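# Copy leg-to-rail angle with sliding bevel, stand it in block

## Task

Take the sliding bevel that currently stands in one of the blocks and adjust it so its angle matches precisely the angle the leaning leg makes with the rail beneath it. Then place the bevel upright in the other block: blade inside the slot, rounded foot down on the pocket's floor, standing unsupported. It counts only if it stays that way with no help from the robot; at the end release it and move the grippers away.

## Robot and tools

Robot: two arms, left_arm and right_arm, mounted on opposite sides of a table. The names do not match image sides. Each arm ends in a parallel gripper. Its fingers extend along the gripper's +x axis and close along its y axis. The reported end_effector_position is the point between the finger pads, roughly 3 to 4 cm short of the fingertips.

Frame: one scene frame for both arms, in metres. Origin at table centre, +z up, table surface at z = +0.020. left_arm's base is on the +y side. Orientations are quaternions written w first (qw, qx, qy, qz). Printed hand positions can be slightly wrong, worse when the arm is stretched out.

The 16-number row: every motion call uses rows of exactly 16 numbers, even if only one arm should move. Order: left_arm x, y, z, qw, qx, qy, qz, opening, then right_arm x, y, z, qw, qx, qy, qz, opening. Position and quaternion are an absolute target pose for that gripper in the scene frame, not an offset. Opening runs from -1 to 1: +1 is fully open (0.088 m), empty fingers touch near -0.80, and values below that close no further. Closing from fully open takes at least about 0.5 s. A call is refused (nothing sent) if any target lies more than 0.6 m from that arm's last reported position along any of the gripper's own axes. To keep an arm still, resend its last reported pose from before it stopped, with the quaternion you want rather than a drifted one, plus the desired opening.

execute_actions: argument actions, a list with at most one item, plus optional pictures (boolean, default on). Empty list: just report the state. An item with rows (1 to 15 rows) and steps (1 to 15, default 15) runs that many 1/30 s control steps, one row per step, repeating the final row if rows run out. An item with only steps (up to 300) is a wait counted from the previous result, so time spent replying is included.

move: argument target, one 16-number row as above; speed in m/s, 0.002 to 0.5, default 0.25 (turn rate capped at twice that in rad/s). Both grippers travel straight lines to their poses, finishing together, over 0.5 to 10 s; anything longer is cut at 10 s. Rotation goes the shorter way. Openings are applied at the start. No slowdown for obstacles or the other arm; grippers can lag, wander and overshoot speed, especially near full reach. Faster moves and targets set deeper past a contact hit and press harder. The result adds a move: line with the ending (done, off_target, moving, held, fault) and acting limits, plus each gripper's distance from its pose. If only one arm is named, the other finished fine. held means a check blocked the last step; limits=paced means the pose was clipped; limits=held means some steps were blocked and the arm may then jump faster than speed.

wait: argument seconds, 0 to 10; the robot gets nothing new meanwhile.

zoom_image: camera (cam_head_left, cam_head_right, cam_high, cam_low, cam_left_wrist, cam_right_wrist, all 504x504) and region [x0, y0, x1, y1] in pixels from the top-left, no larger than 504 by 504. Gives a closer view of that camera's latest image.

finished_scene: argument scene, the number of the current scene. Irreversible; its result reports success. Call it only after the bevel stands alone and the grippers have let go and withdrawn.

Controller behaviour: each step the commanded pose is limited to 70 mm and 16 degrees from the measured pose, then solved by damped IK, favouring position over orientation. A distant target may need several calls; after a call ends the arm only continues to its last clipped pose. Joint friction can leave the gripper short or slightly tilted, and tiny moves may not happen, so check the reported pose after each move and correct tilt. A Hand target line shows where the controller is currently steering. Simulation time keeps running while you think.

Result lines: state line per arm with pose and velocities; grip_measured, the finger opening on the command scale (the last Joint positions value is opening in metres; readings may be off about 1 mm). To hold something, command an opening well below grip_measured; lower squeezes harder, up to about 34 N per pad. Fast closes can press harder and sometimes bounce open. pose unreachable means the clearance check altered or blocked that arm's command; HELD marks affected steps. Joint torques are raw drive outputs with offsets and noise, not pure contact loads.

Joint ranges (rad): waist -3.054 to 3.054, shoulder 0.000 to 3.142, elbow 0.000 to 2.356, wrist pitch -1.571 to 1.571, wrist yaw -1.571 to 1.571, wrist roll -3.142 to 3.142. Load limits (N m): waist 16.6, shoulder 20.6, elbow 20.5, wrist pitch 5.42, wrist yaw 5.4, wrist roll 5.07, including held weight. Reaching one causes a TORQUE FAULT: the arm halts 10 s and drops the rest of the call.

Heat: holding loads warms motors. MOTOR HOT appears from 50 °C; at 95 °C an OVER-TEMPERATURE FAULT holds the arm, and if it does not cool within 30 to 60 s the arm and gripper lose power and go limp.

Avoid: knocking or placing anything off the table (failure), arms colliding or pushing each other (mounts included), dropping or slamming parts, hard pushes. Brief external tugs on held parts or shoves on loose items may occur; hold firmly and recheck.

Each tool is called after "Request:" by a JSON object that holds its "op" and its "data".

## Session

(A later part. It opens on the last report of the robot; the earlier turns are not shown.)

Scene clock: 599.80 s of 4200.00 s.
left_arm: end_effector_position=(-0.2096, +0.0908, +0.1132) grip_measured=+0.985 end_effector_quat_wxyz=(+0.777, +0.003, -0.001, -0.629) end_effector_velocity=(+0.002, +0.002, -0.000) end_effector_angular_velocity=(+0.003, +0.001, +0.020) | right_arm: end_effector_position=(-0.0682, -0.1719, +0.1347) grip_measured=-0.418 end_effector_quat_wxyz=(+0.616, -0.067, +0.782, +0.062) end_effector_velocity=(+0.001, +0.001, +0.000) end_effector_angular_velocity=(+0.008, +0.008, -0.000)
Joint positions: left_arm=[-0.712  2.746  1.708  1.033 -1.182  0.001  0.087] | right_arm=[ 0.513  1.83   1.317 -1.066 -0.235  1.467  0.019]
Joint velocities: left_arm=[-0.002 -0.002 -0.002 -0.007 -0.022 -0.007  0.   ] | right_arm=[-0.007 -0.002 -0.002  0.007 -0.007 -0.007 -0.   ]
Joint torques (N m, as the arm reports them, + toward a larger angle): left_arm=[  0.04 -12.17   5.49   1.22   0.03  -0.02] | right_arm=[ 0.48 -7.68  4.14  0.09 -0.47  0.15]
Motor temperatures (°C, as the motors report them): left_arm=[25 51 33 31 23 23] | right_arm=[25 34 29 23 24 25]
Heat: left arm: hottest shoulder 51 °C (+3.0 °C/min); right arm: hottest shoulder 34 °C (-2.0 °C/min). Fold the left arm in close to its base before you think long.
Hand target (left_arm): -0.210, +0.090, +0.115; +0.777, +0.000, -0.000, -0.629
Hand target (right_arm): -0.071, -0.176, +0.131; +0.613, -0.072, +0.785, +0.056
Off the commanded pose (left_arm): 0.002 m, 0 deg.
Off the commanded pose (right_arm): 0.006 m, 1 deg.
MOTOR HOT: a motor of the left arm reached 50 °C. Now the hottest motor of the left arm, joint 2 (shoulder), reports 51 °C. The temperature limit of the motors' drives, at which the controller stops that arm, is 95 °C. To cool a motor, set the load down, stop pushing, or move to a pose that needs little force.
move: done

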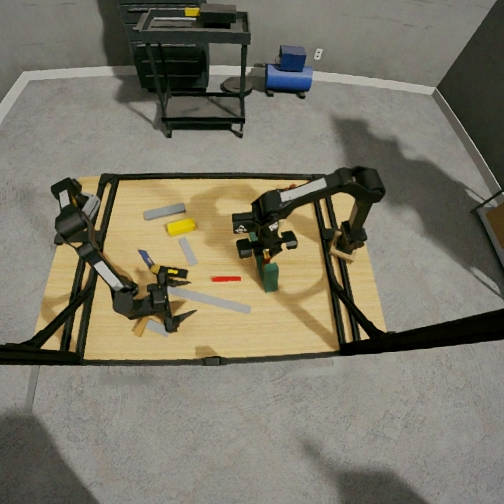

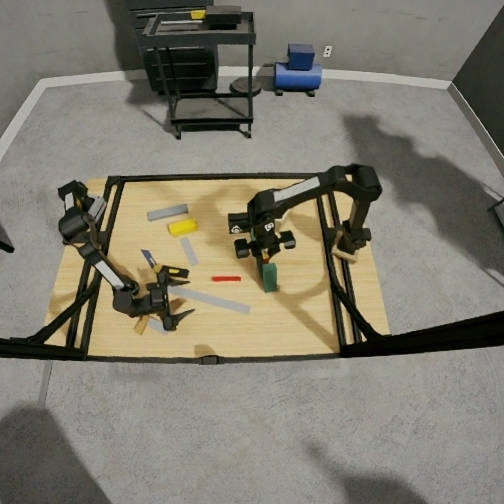

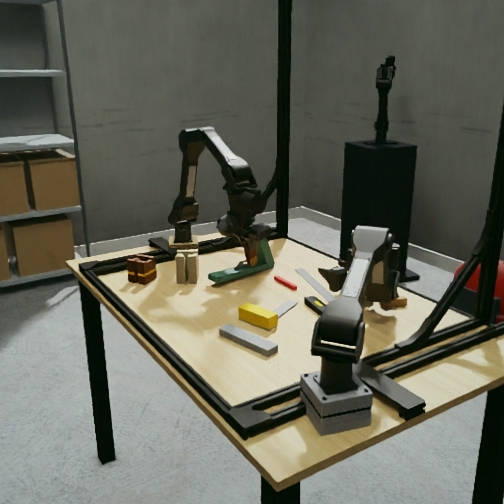

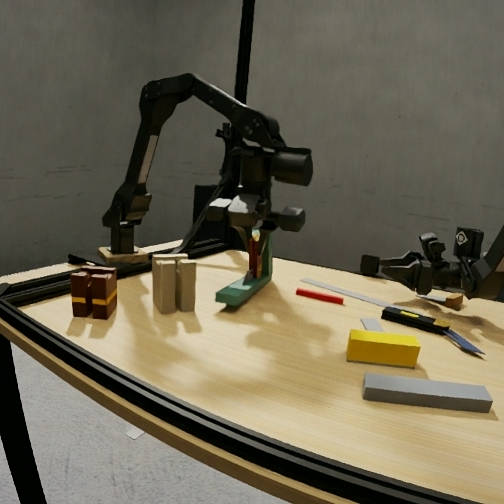

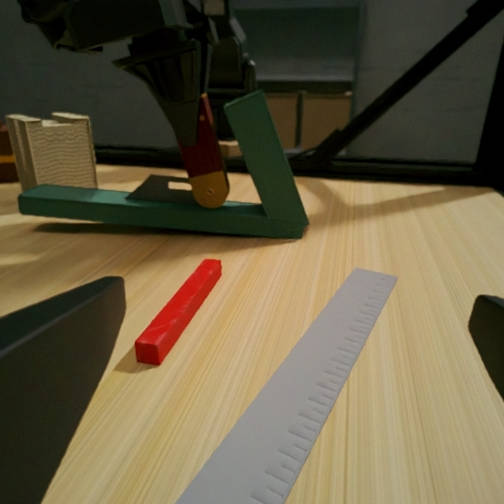

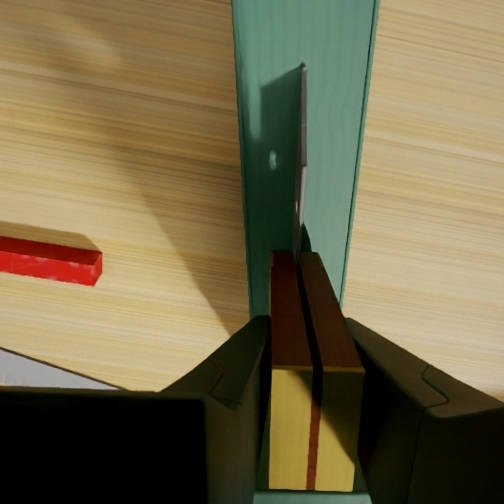

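Request:
{"op": "execute_actions", "data": {"actions": []}}

Scene clock: 636.87 s of 4200.00 s.
left_arm: end_effector_position=(-0.2095, +0.0905, +0.1131) grip_measured=+0.985 end_effector_quat_wxyz=(+0.777, +0.002, -0.001, -0.629) end_effector_velocity=(+0.000, +0.001, -0.000) end_effector_angular_velocity=(+0.003, +0.001, +0.005) | right_arm: end_effector_position=(-0.0695, -0.1729, +0.1341) grip_measured=-0.418 end_effector_quat_wxyz=(+0.614, -0.067, +0.784, +0.061) end_effector_velocity=(-0.000, -0.002, +0.000) end_effector_angular_velocity=(-0.006, +0.007, +0.005)
Joint positions: left_arm=[-0.712  2.746  1.709  1.032 -1.182  0.001  0.087] | right_arm=[ 0.514  1.83   1.313 -1.065 -0.241  1.469  0.019]
Joint velocities: left_arm=[-0.002 -0.002 -0.002 -0.007 -0.007 -0.007 -0.   ] | right_arm=[-0.002 -0.002 -0.002 -0.007 -0.007 -0.007 -0.   ]
Joint torques (N m, as the arm reports them, + toward a larger angle): left_arm=[  0.03 -12.22   5.43   1.23   0.03  -0.01] | right_arm=[ 0.38 -7.61  4.66  0.08 -0.22  0.09]
Motor temperatures (°C, as the motors report them): left_arm=[25 53 33 31 23 23] | right_arm=[25 35 29 23 24 25]
Heat: left arm: hottest shoulder 53 °C (+3.0 °C/min); right arm: hottest shoulder 35 °C (+1.0 °C/min). Fold the left arm in close to its base before you think long.
Hand target (left_arm): -0.210, +0.090, +0.115; +0.777, +0.000, -0.000, -0.629
Hand target (right_arm): -0.071, -0.176, +0.131; +0.613, -0.072, +0.785, +0.056
Off the commanded pose (left_arm): 0.002 m, 0 deg.
Off the commanded pose (right_arm): 0.005 m, 1 deg.
MOTOR HOT: still on. Now the hottest motor of the left arm, joint 2 (shoulder), reports 53 °C; a drive's own limit is 95 °C.
Steps of this call (steps 1 to 1112: nothing new was sent). Readings (end_effector_position):
1: left_arm (-0.2096, +0.0908, +0.1132) | right_arm (-0.0682, -0.1719, +0.1347)
2: left_arm (-0.2096, +0.0908, +0.1132) | right_arm (-0.0682, -0.1718, +0.1347)
4: left_arm (-0.2096, +0.0908, +0.1132) | right_arm (-0.0683, -0.1718, +0.1347)
8: left_arm (-0.2096, +0.0908, +0.1132) | right_arm (-0.0683, -0.1718, +0.1347)
1112: the state above

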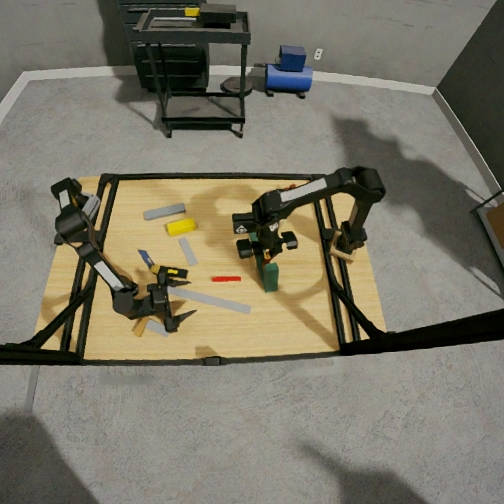

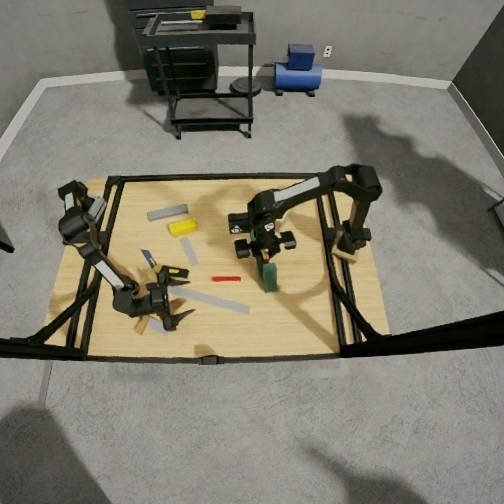

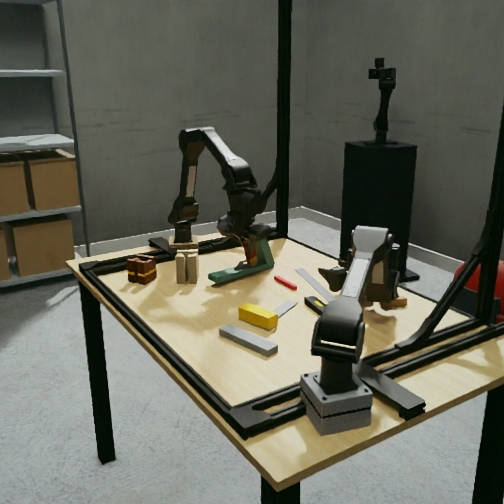

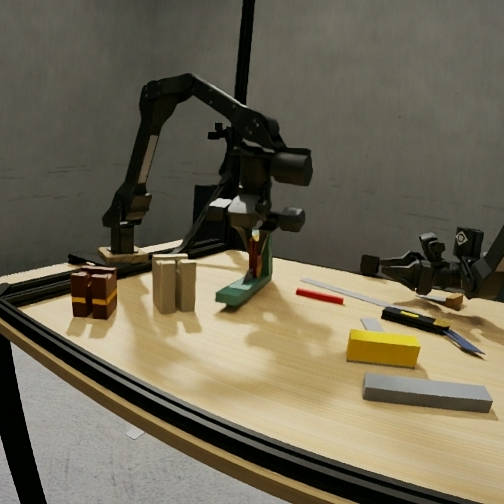

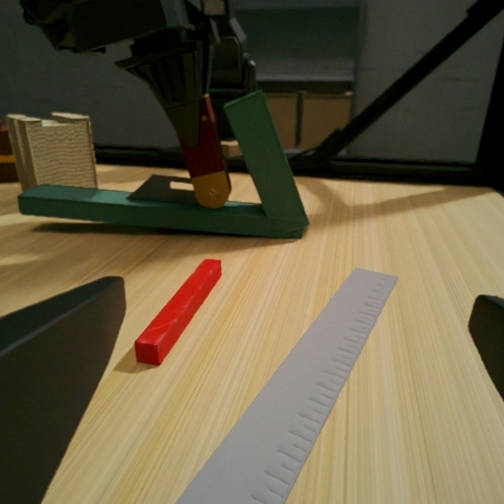

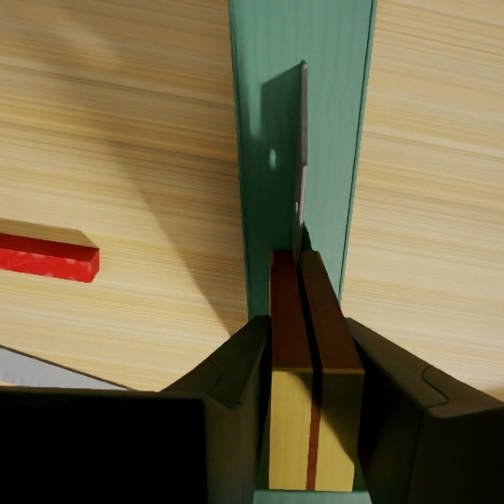

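Request:
{"op": "move", "data": {"target": [-0.21,0.09,0.115,0.7771,0,0,-0.6293,1.0,-0.080,-0.1777,0.134,0.5993,-0.0731,0.7952,0.0551,-0.55], "speed": 0.02}}

Request:
{"op": "zoom_image", "data": {"camera": "cam_left_wrist", "region": [80,0,330,250]}}

Scene clock: 647.10 s of 4200.00 s.
left_arm: end_effector_position=(-0.2096, +0.0905, +0.1133) grip_measured=+0.985 end_effector_quat_wxyz=(+0.777, +0.002, -0.001, -0.629) end_effector_velocity=(-0.003, +0.000, +0.003) end_effector_angular_velocity=(-0.008, +0.017, -0.010) | right_arm: end_effector_position=(-0.0780, -0.1750, +0.1352) grip_measured=-0.418 end_effector_quat_wxyz=(+0.602, -0.070, +0.794, +0.059) end_effector_velocity=(-0.000, +0.001, -0.001) end_effector_angular_velocity=(+0.004, +0.008, +0.005)
Joint positions: left_arm=[-0.712  2.746  1.71   1.032 -1.182  0.001  0.087] | right_arm=[ 0.527  1.829  1.312 -1.068 -0.272  1.48   0.019]
Joint velocities: left_arm=[-0.002 -0.002  0.002  0.007  0.007 -0.007 -0.   ] | right_arm=[-0.002  0.002 -0.002  0.007 -0.007 -0.007 -0.   ]
Joint torques (N m, as the arm reports them, + toward a larger angle): left_arm=[ -0.02 -12.21   5.41   1.26   0.03  -0.02] | right_arm=[ 0.37 -7.93  5.06 -0.08 -0.37  0.12]
Motor temperatures (°C, as the motors report them): left_arm=[25 54 33 31 23 23] | right_arm=[25 35 29 23 24 25]
Heat: left arm: hottest shoulder 54 °C (+3.0 °C/min); right arm: hottest shoulder 35 °C (+1.0 °C/min). Fold the left arm in close to its base before you think long.
Hand target (left_arm): -0.210, +0.090, +0.115; +0.777, -0.000, +0.000, -0.629
Hand target (right_arm): -0.080, -0.178, +0.134; +0.599, -0.073, +0.795, +0.055
Off the commanded pose (left_arm): 0.002 m, 0 deg.
Off the commanded pose (right_arm): 0.004 m, 1 deg.
MOTOR HOT: still on. Now the hottest motor of the left arm, joint 2 (shoulder), reports 54 °C; a drive's own limit is 95 °C.
move: done

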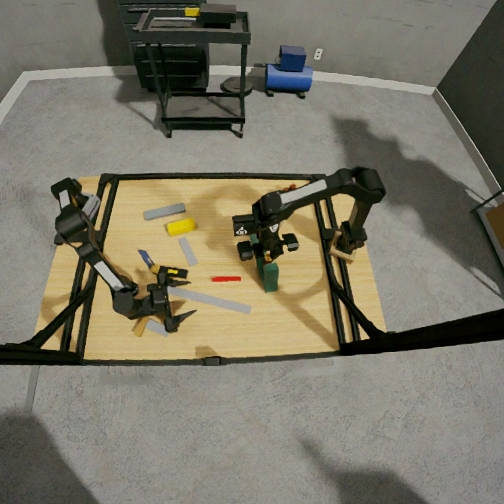

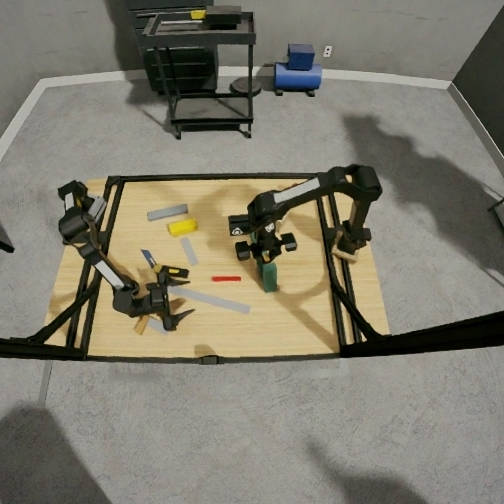

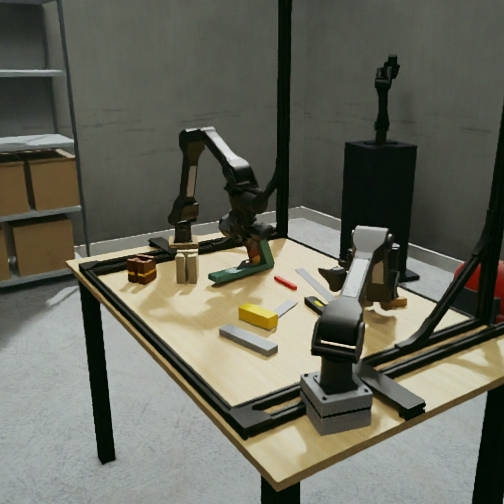

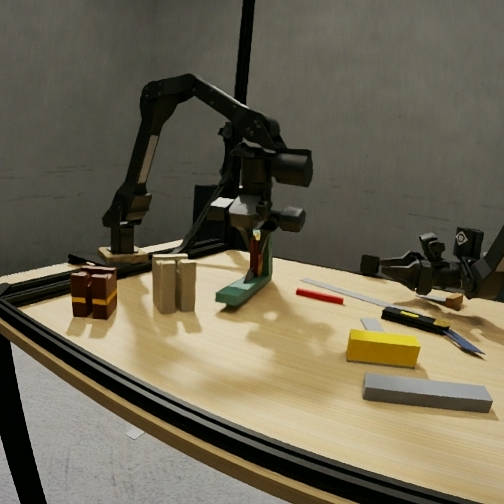

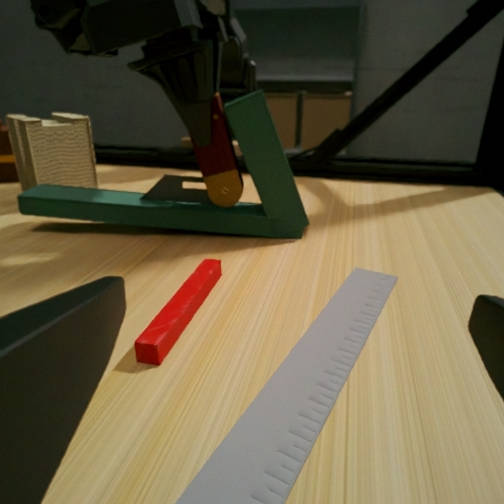

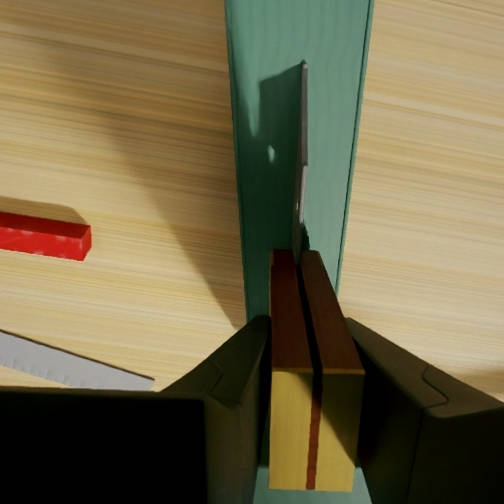

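Region (80, 0, 330, 250) of cam_left_wrist's 504x504 image, scaled by 2.016, with more detail than that image has.

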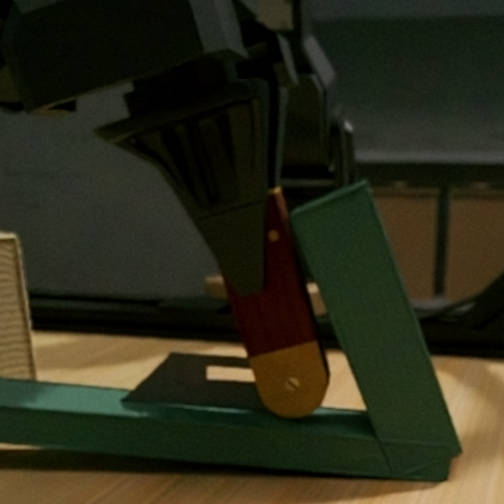

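Request:
{"op": "zoom_image", "data": {"camera": "cam_left_wrist", "region": [150,60,310,240]}}

Region (150, 60, 310, 240) of cam_left_wrist's 504x504 image, scaled by 2.800, with more detail than that image has.

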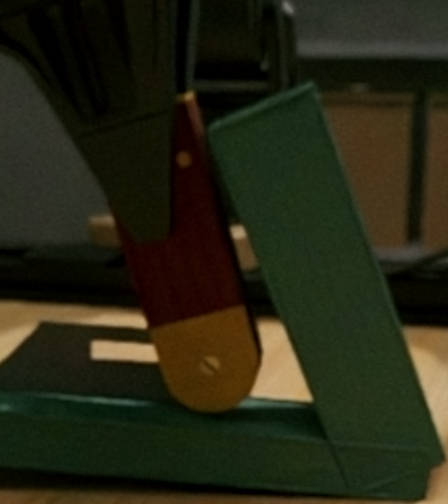

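Request:
{"op": "move", "data": {"target": [-0.21,0.09,0.115,0.7771,0,0,-0.6293,1.0,-0.079,-0.1775,0.134,0.5640,-0.0754,0.8207,0.0518,-0.55], "speed": 0.03}}

Request:
{"op": "zoom_image", "data": {"camera": "cam_left_wrist", "region": [150,60,310,240]}}

Scene clock: 701.57 s of 4200.00 s.
left_arm: end_effector_position=(-0.2096, +0.0905, +0.1132) grip_measured=+0.985 end_effector_quat_wxyz=(+0.777, +0.002, -0.001, -0.629) end_effector_velocity=(+0.000, +0.004, +0.002) end_effector_angular_velocity=(-0.009, +0.027, +0.015) | right_arm: end_effector_position=(-0.0790, -0.1767, +0.1377) grip_measured=-0.418 end_effector_quat_wxyz=(+0.567, -0.071, +0.819, +0.058) end_effector_velocity=(-0.002, -0.003, +0.000) end_effector_angular_velocity=(-0.011, +0.022, +0.004)
Joint positions: left_arm=[-0.712  2.746  1.71   1.032 -1.182  0.     0.087] | right_arm=[ 0.493  1.832  1.309 -1.079 -0.357  1.442  0.019]
Joint velocities: left_arm=[-0.007 -0.002 -0.002  0.007 -0.022 -0.022 -0.   ] | right_arm=[-0.002 -0.002 -0.007 -0.007 -0.022 -0.007 -0.   ]
Joint torques (N m, as the arm reports them, + toward a larger angle): left_arm=[  0.   -12.25   5.34   1.25   0.     0.01] | right_arm=[-0.17 -6.38  5.79 -0.14 -0.48 -0.13]
Motor temperatures (°C, as the motors report them): left_arm=[25 56 33 31 23 23] | right_arm=[25 36 30 23 24 25]
Heat: left arm: hottest shoulder 56 °C (+2.0 °C/min); right arm: hottest shoulder 36 °C (+1.0 °C/min). Fold the left arm in close to its base before you think long.
Hand target (left_arm): -0.210, +0.090, +0.115; +0.777, -0.000, -0.000, -0.629
Hand target (right_arm): -0.079, -0.178, +0.134; +0.564, -0.075, +0.821, +0.052
Off the commanded pose (left_arm): 0.002 m, 0 deg.
Off the commanded pose (right_arm): 0.004 m, 1 deg.
MOTOR HOT: still on. Now the hottest motor of the left arm, joint 2 (shoulder), reports 56 °C; a drive's own limit is 95 °C.
move: done

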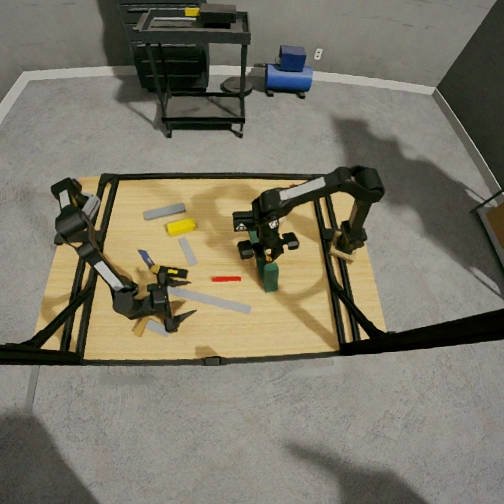

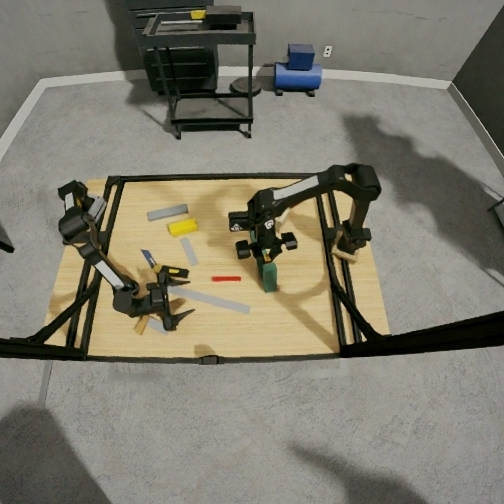

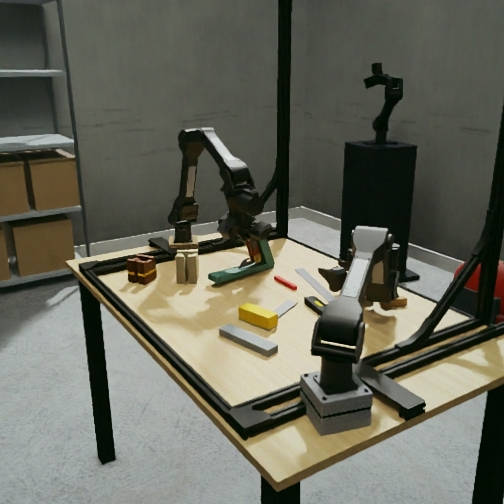

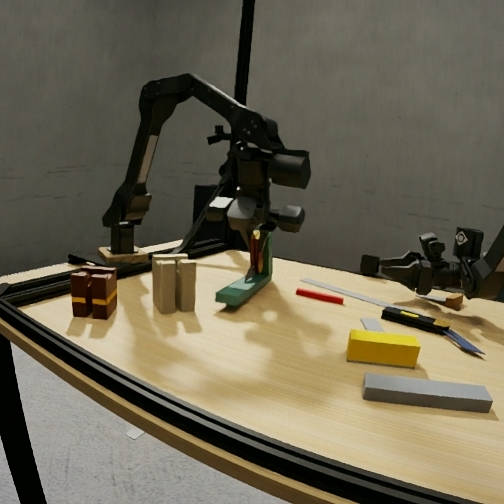

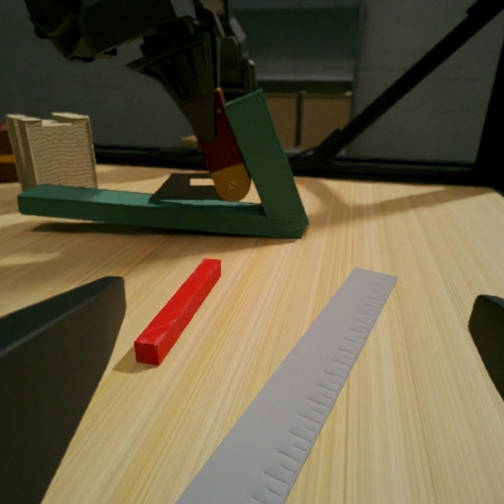

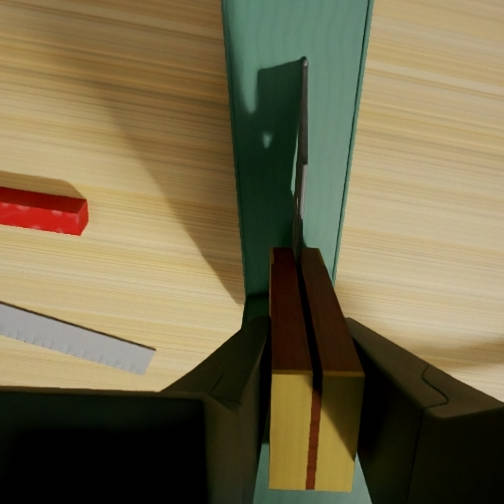

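Region (150, 60, 310, 240) of cam_left_wrist's 504x504 image, scaled by 2.800, with more detail than that image has.

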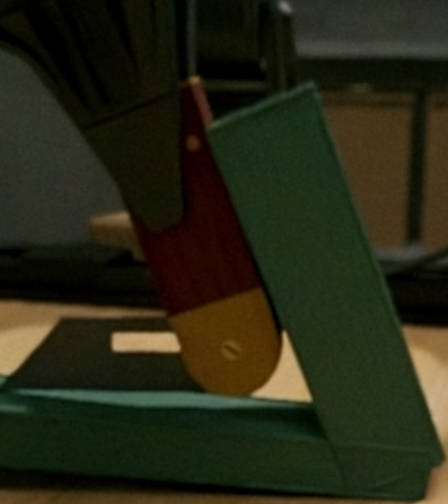

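Request:
{"op": "move", "data": {"target": [-0.21,0.09,0.115,0.7771,0,0,-0.6293,1.0,-0.082,-0.178,0.134,0.5423,-0.0767,0.8352,0.0498,-0.55], "speed": 0.02}}

Request:
{"op": "zoom_image", "data": {"camera": "cam_left_wrist", "region": [150,60,310,240]}}

Scene clock: 738.57 s of 4200.00 s.
left_arm: end_effector_position=(-0.2097, +0.0905, +0.1129) grip_measured=+0.985 end_effector_quat_wxyz=(+0.777, +0.002, -0.001, -0.629) end_effector_velocity=(-0.002, +0.001, -0.000) end_effector_angular_velocity=(+0.003, +0.001, -0.010) | right_arm: end_effector_position=(-0.0785, -0.1764, +0.1378) grip_measured=-0.418 end_effector_quat_wxyz=(+0.550, -0.070, +0.831, +0.055) end_effector_velocity=(-0.001, -0.002, +0.000) end_effector_angular_velocity=(-0.010, +0.022, -0.001)
Joint positions: left_arm=[-0.712  2.747  1.71   1.032 -1.182  0.     0.087] | right_arm=[ 0.473  1.839  1.309 -1.082 -0.398  1.424  0.019]
Joint velocities: left_arm=[-0.002 -0.002 -0.002 -0.007  0.007 -0.007 -0.   ] | right_arm=[-0.007  0.002 -0.002 -0.007 -0.022 -0.007  0.   ]
Joint torques (N m, as the arm reports them, + toward a larger angle): left_arm=[  0.   -12.27   5.31   1.26   0.01   0.01] | right_arm=[ 0.4  -6.14  5.57 -0.14 -0.89 -0.07]
Motor temperatures (°C, as the motors report them): left_arm=[25 58 33 31 23 23] | right_arm=[25 35 30 23 24 25]
Heat: left arm: hottest shoulder 58 °C (+3.0 °C/min); right arm: hottest shoulder 35 °C (-1.0 °C/min). Fold the left arm in close to its base before you think long.
Hand target (left_arm): -0.210, +0.090, +0.115; +0.777, +0.000, -0.000, -0.629
Hand target (right_arm): -0.082, -0.178, +0.134; +0.542, -0.077, +0.835, +0.050
Off the commanded pose (left_arm): 0.002 m, 0 deg.
Off the commanded pose (right_arm): 0.005 m, 1 deg.
MOTOR HOT: still on. Now the hottest motor of the left arm, joint 2 (shoulder), reports 58 °C; a drive's own limit is 95 °C.
move: done

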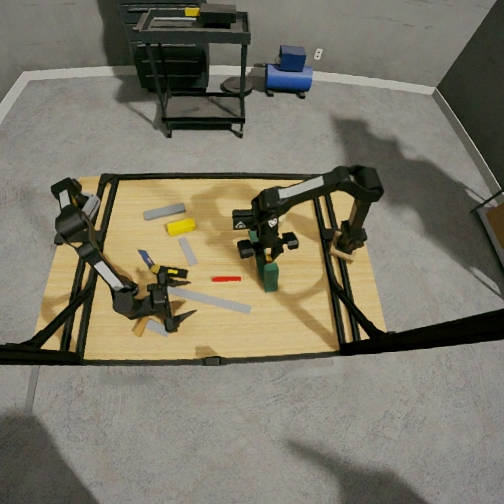

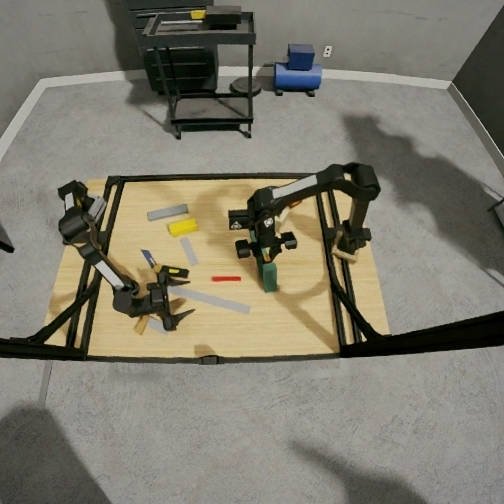

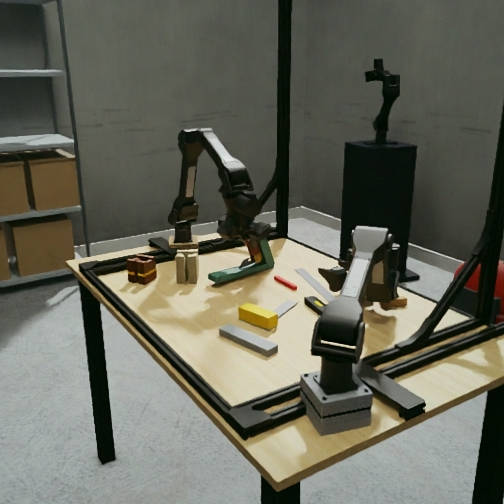

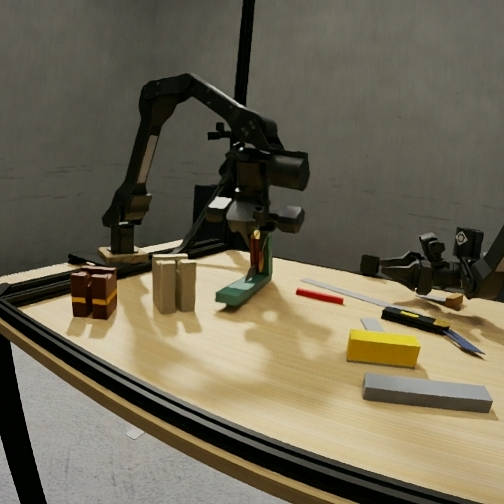

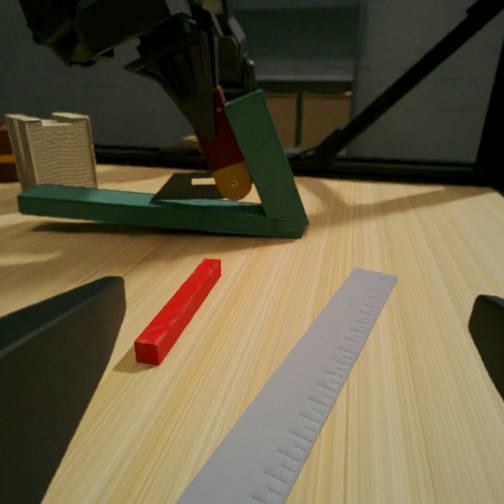

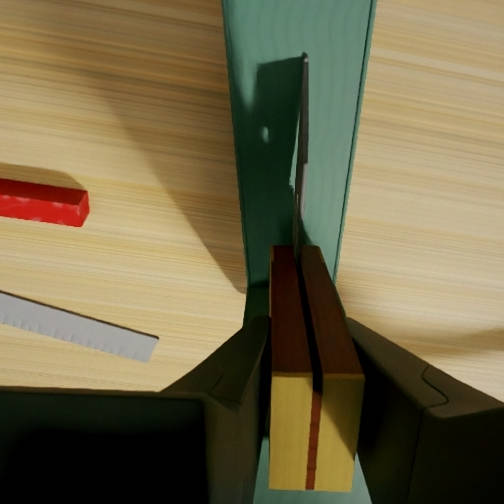

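Region (150, 60, 310, 240) of cam_left_wrist's 504x504 image, scaled by 2.800, with more detail than that image has.

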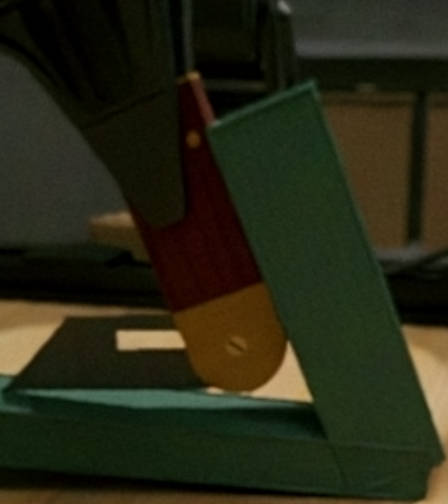

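Request:
{"op": "zoom_image", "data": {"camera": "cam_left_wrist", "region": [190,80,280,220]}}

Region (190, 80, 280, 220) of cam_left_wrist's 504x504 image, scaled by 3.600, with more detail than that image has; it fills the left 324 columns of this view, and the rest is white.

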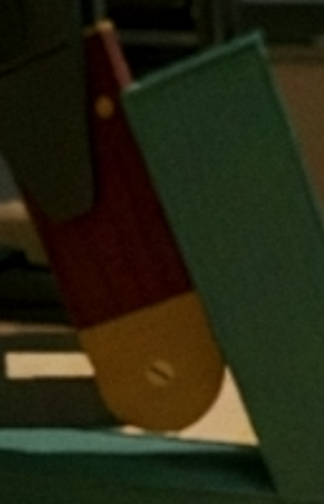

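Request:
{"op": "move", "data": {"target": [-0.165,0.095,0.115,0.7771,0,0,-0.6293,1.0,-0.084,-0.1784,0.129,0.5423,-0.0767,0.8352,0.0498,-0.55], "speed": 0.02}}

Scene clock: 790.27 s of 4200.00 s.
left_arm: end_effector_position=(-0.1658, +0.0957, +0.1078) grip_measured=+0.985 end_effector_quat_wxyz=(+0.777, +0.007, -0.002, -0.629) end_effector_velocity=(+0.001, +0.002, +0.004) end_effector_angular_velocity=(-0.009, +0.027, +0.005) | right_arm: end_effector_position=(-0.0797, -0.1755, +0.1346) grip_measured=-0.418 end_effector_quat_wxyz=(+0.547, -0.069, +0.832, +0.056) end_effector_velocity=(+0.000, +0.001, -0.000) end_effector_angular_velocity=(+0.011, -0.007, +0.009)
Joint positions: left_arm=[-0.668  2.66   1.473  1.173 -1.138  0.     0.087] | right_arm=[ 0.474  1.845  1.301 -1.067 -0.405  1.426  0.019]
Joint velocities: left_arm=[-0.002 -0.012 -0.012  0.007 -0.007 -0.022 -0.   ] | right_arm=[ 0.002 -0.002 -0.002  0.007  0.007 -0.007 -0.   ]
Joint torques (N m, as the arm reports them, + toward a larger angle): left_arm=[  0.29 -13.19   3.79   1.5    0.07  -0.01] | right_arm=[ 0.78 -6.47  4.49  0.36 -0.67  0.07]
Motor temperatures (°C, as the motors report them): left_arm=[25 60 33 32 23 23] | right_arm=[25 35 30 23 25 25]
Heat: left arm: hottest shoulder 60 °C (+3.0 °C/min); right arm: hottest shoulder 35 °C (+0.0 °C/min). Fold the left arm in close to its base before you think long.
Hand target (left_arm): -0.165, +0.095, +0.115; +0.777, -0.000, +0.000, -0.629
Hand target (right_arm): -0.084, -0.179, +0.129; +0.542, -0.077, +0.835, +0.050
Off the commanded pose (left_arm): 0.007 m, 1 deg.
Off the commanded pose (right_arm): 0.008 m, 1 deg.
MOTOR HOT: still on. Now the hottest motor of the left arm, joint 2 (shoulder), reports 60 °C; a drive's own limit is 95 °C.
move: done

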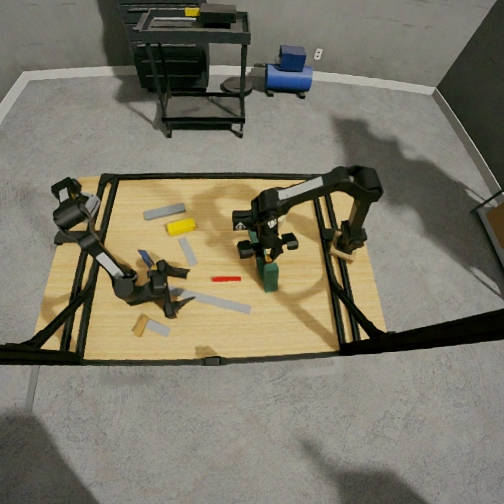

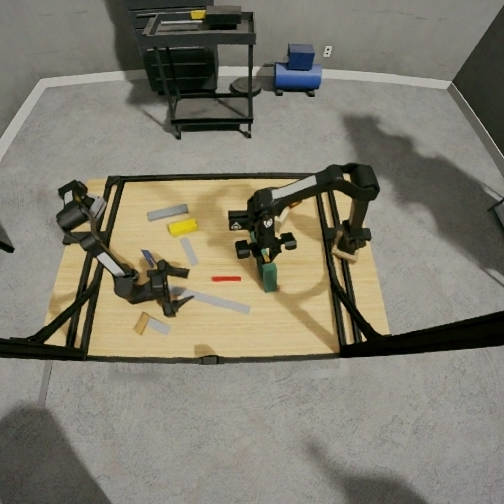

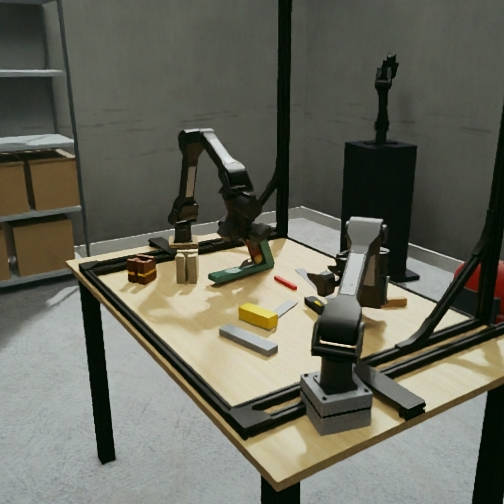

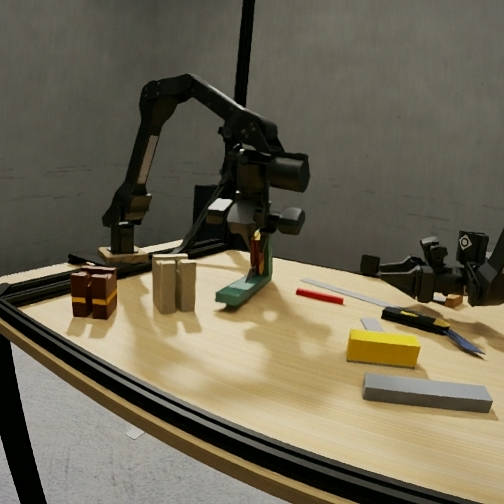

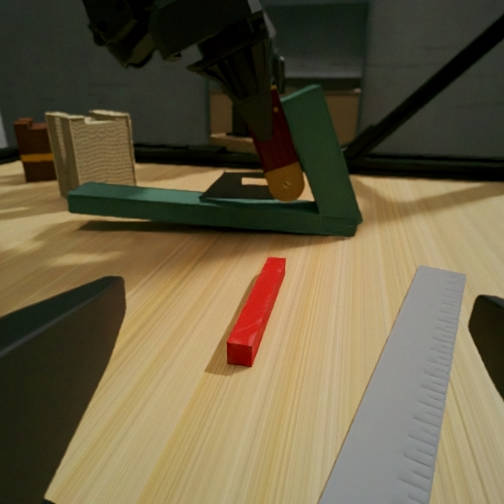

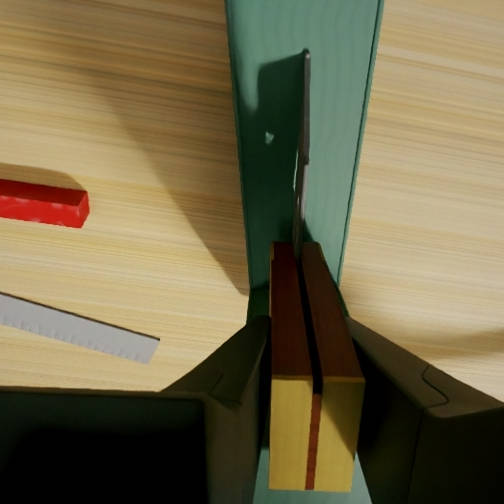

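Request:
{"op": "zoom_image", "data": {"camera": "cam_left_wrist", "region": [190,70,370,240]}}

Region (190, 70, 370, 240) of cam_left_wrist's 504x504 image, scaled by 2.800, with more detail than that image has.

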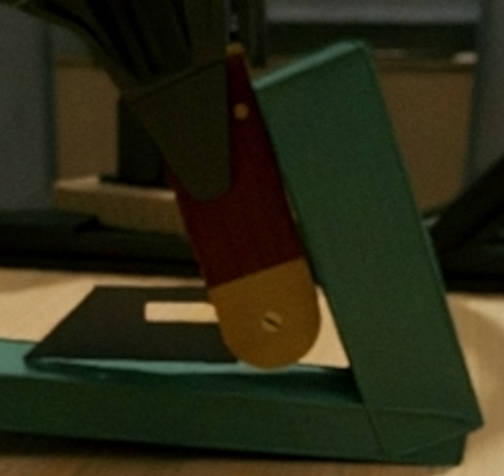

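Request:
{"op": "zoom_image", "data": {"camera": "cam_left_wrist", "region": [250,80,330,210]}}

Region (250, 80, 330, 210) of cam_left_wrist's 504x504 image, scaled by 3.877, with more detail than that image has; it fills the left 310 columns of this view, and the rest is white.

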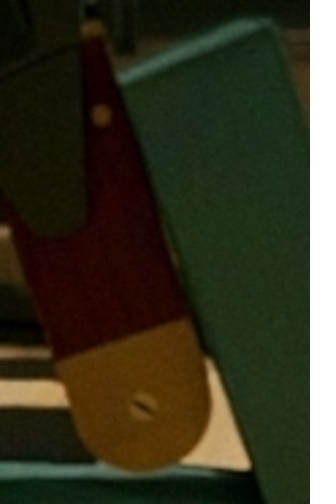

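Request:
{"op": "move", "data": {"target": [-0.165,0.095,0.115,0.7771,0,0,-0.6293,1.0,-0.084,-0.1784,0.132,0.5203,-0.0780,0.8490,0.0478,-0.7], "speed": 0.015}}

Request:
{"op": "zoom_image", "data": {"camera": "cam_left_wrist", "region": [230,70,340,220]}}

Scene clock: 836.33 s of 4200.00 s.
left_arm: end_effector_position=(-0.1651, +0.0955, +0.1102) grip_measured=+0.985 end_effector_quat_wxyz=(+0.777, +0.005, -0.001, -0.629) end_effector_velocity=(+0.002, +0.001, +0.003) end_effector_angular_velocity=(-0.012, +0.031, +0.020) | right_arm: end_effector_position=(-0.0788, -0.1766, +0.1341) grip_measured=-0.418 end_effector_quat_wxyz=(+0.530, -0.070, +0.844, +0.053) end_effector_velocity=(-0.002, -0.001, -0.003) end_effector_angular_velocity=(-0.004, +0.008, +0.009)
Joint positions: left_arm=[-0.667  2.654  1.468  1.175 -1.137 -0.     0.087] | right_arm=[ 0.454  1.853  1.298 -1.074 -0.445  1.403  0.019]
Joint velocities: left_arm=[-0.002 -0.002  0.002  0.007 -0.022 -0.022 -0.   ] | right_arm=[ 0.002  0.007 -0.007  0.007 -0.007 -0.007 -0.   ]
Joint torques (N m, as the arm reports them, + toward a larger angle): left_arm=[  0.07 -12.29   4.15   1.5    0.03   0.02] | right_arm=[ 0.69 -6.38  6.07 -0.53 -1.1  -0.06]
Motor temperatures (°C, as the motors report them): left_arm=[25 62 31 33 23 23] | right_arm=[25 35 29 23 25 25]
Heat: left arm: hottest shoulder 62 °C (+3.0 °C/min); right arm: hottest shoulder 35 °C (+0.0 °C/min). Fold the left arm in close to its base before you think long.
Hand target (left_arm): -0.165, +0.095, +0.115; +0.777, +0.000, -0.000, -0.629
Hand target (right_arm): -0.084, -0.179, +0.132; +0.520, -0.078, +0.849, +0.048
Off the commanded pose (left_arm): 0.005 m, 1 deg.
Off the commanded pose (right_arm): 0.006 m, 2 deg.
MOTOR HOT: still on. Now the hottest motor of the left arm, joint 2 (shoulder), reports 62 °C; a drive's own limit is 95 °C.
move: done

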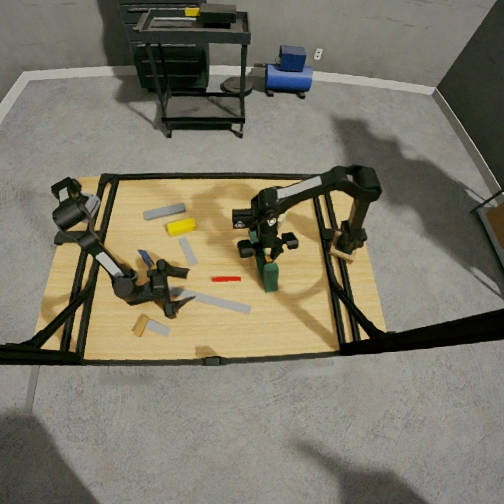

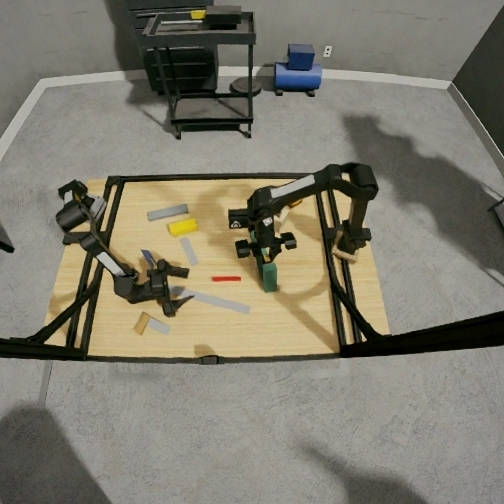

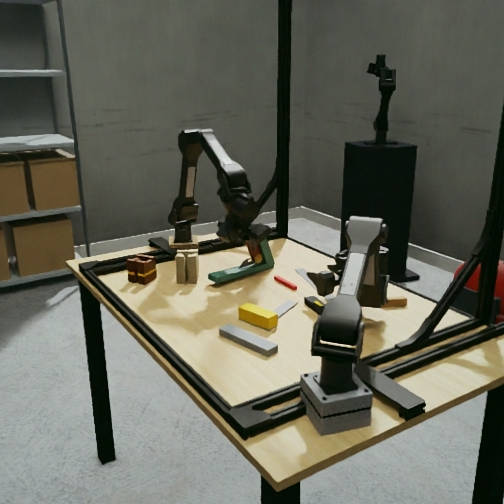

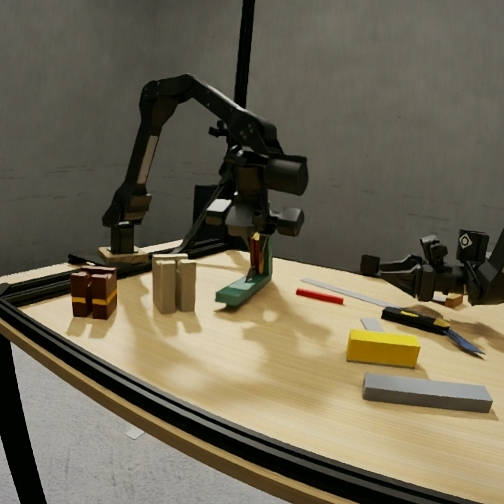

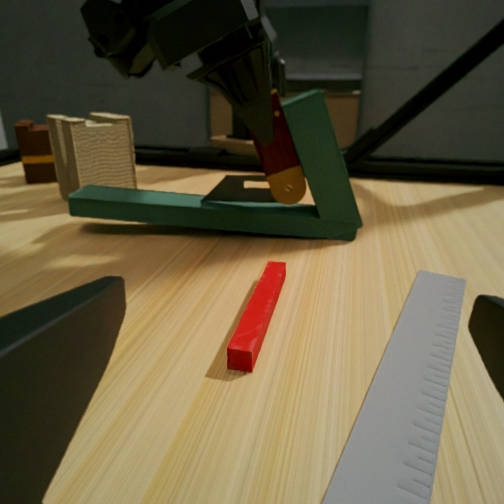

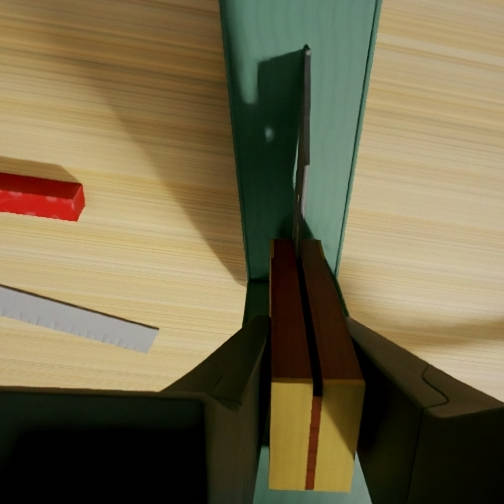

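Region (230, 70, 340, 220) of cam_left_wrist's 504x504 image, scaled by 3.360, with more detail than that image has; it fills the left 370 columns of this view, and the rest is white.

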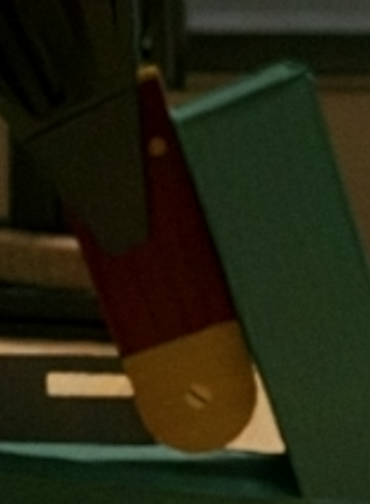

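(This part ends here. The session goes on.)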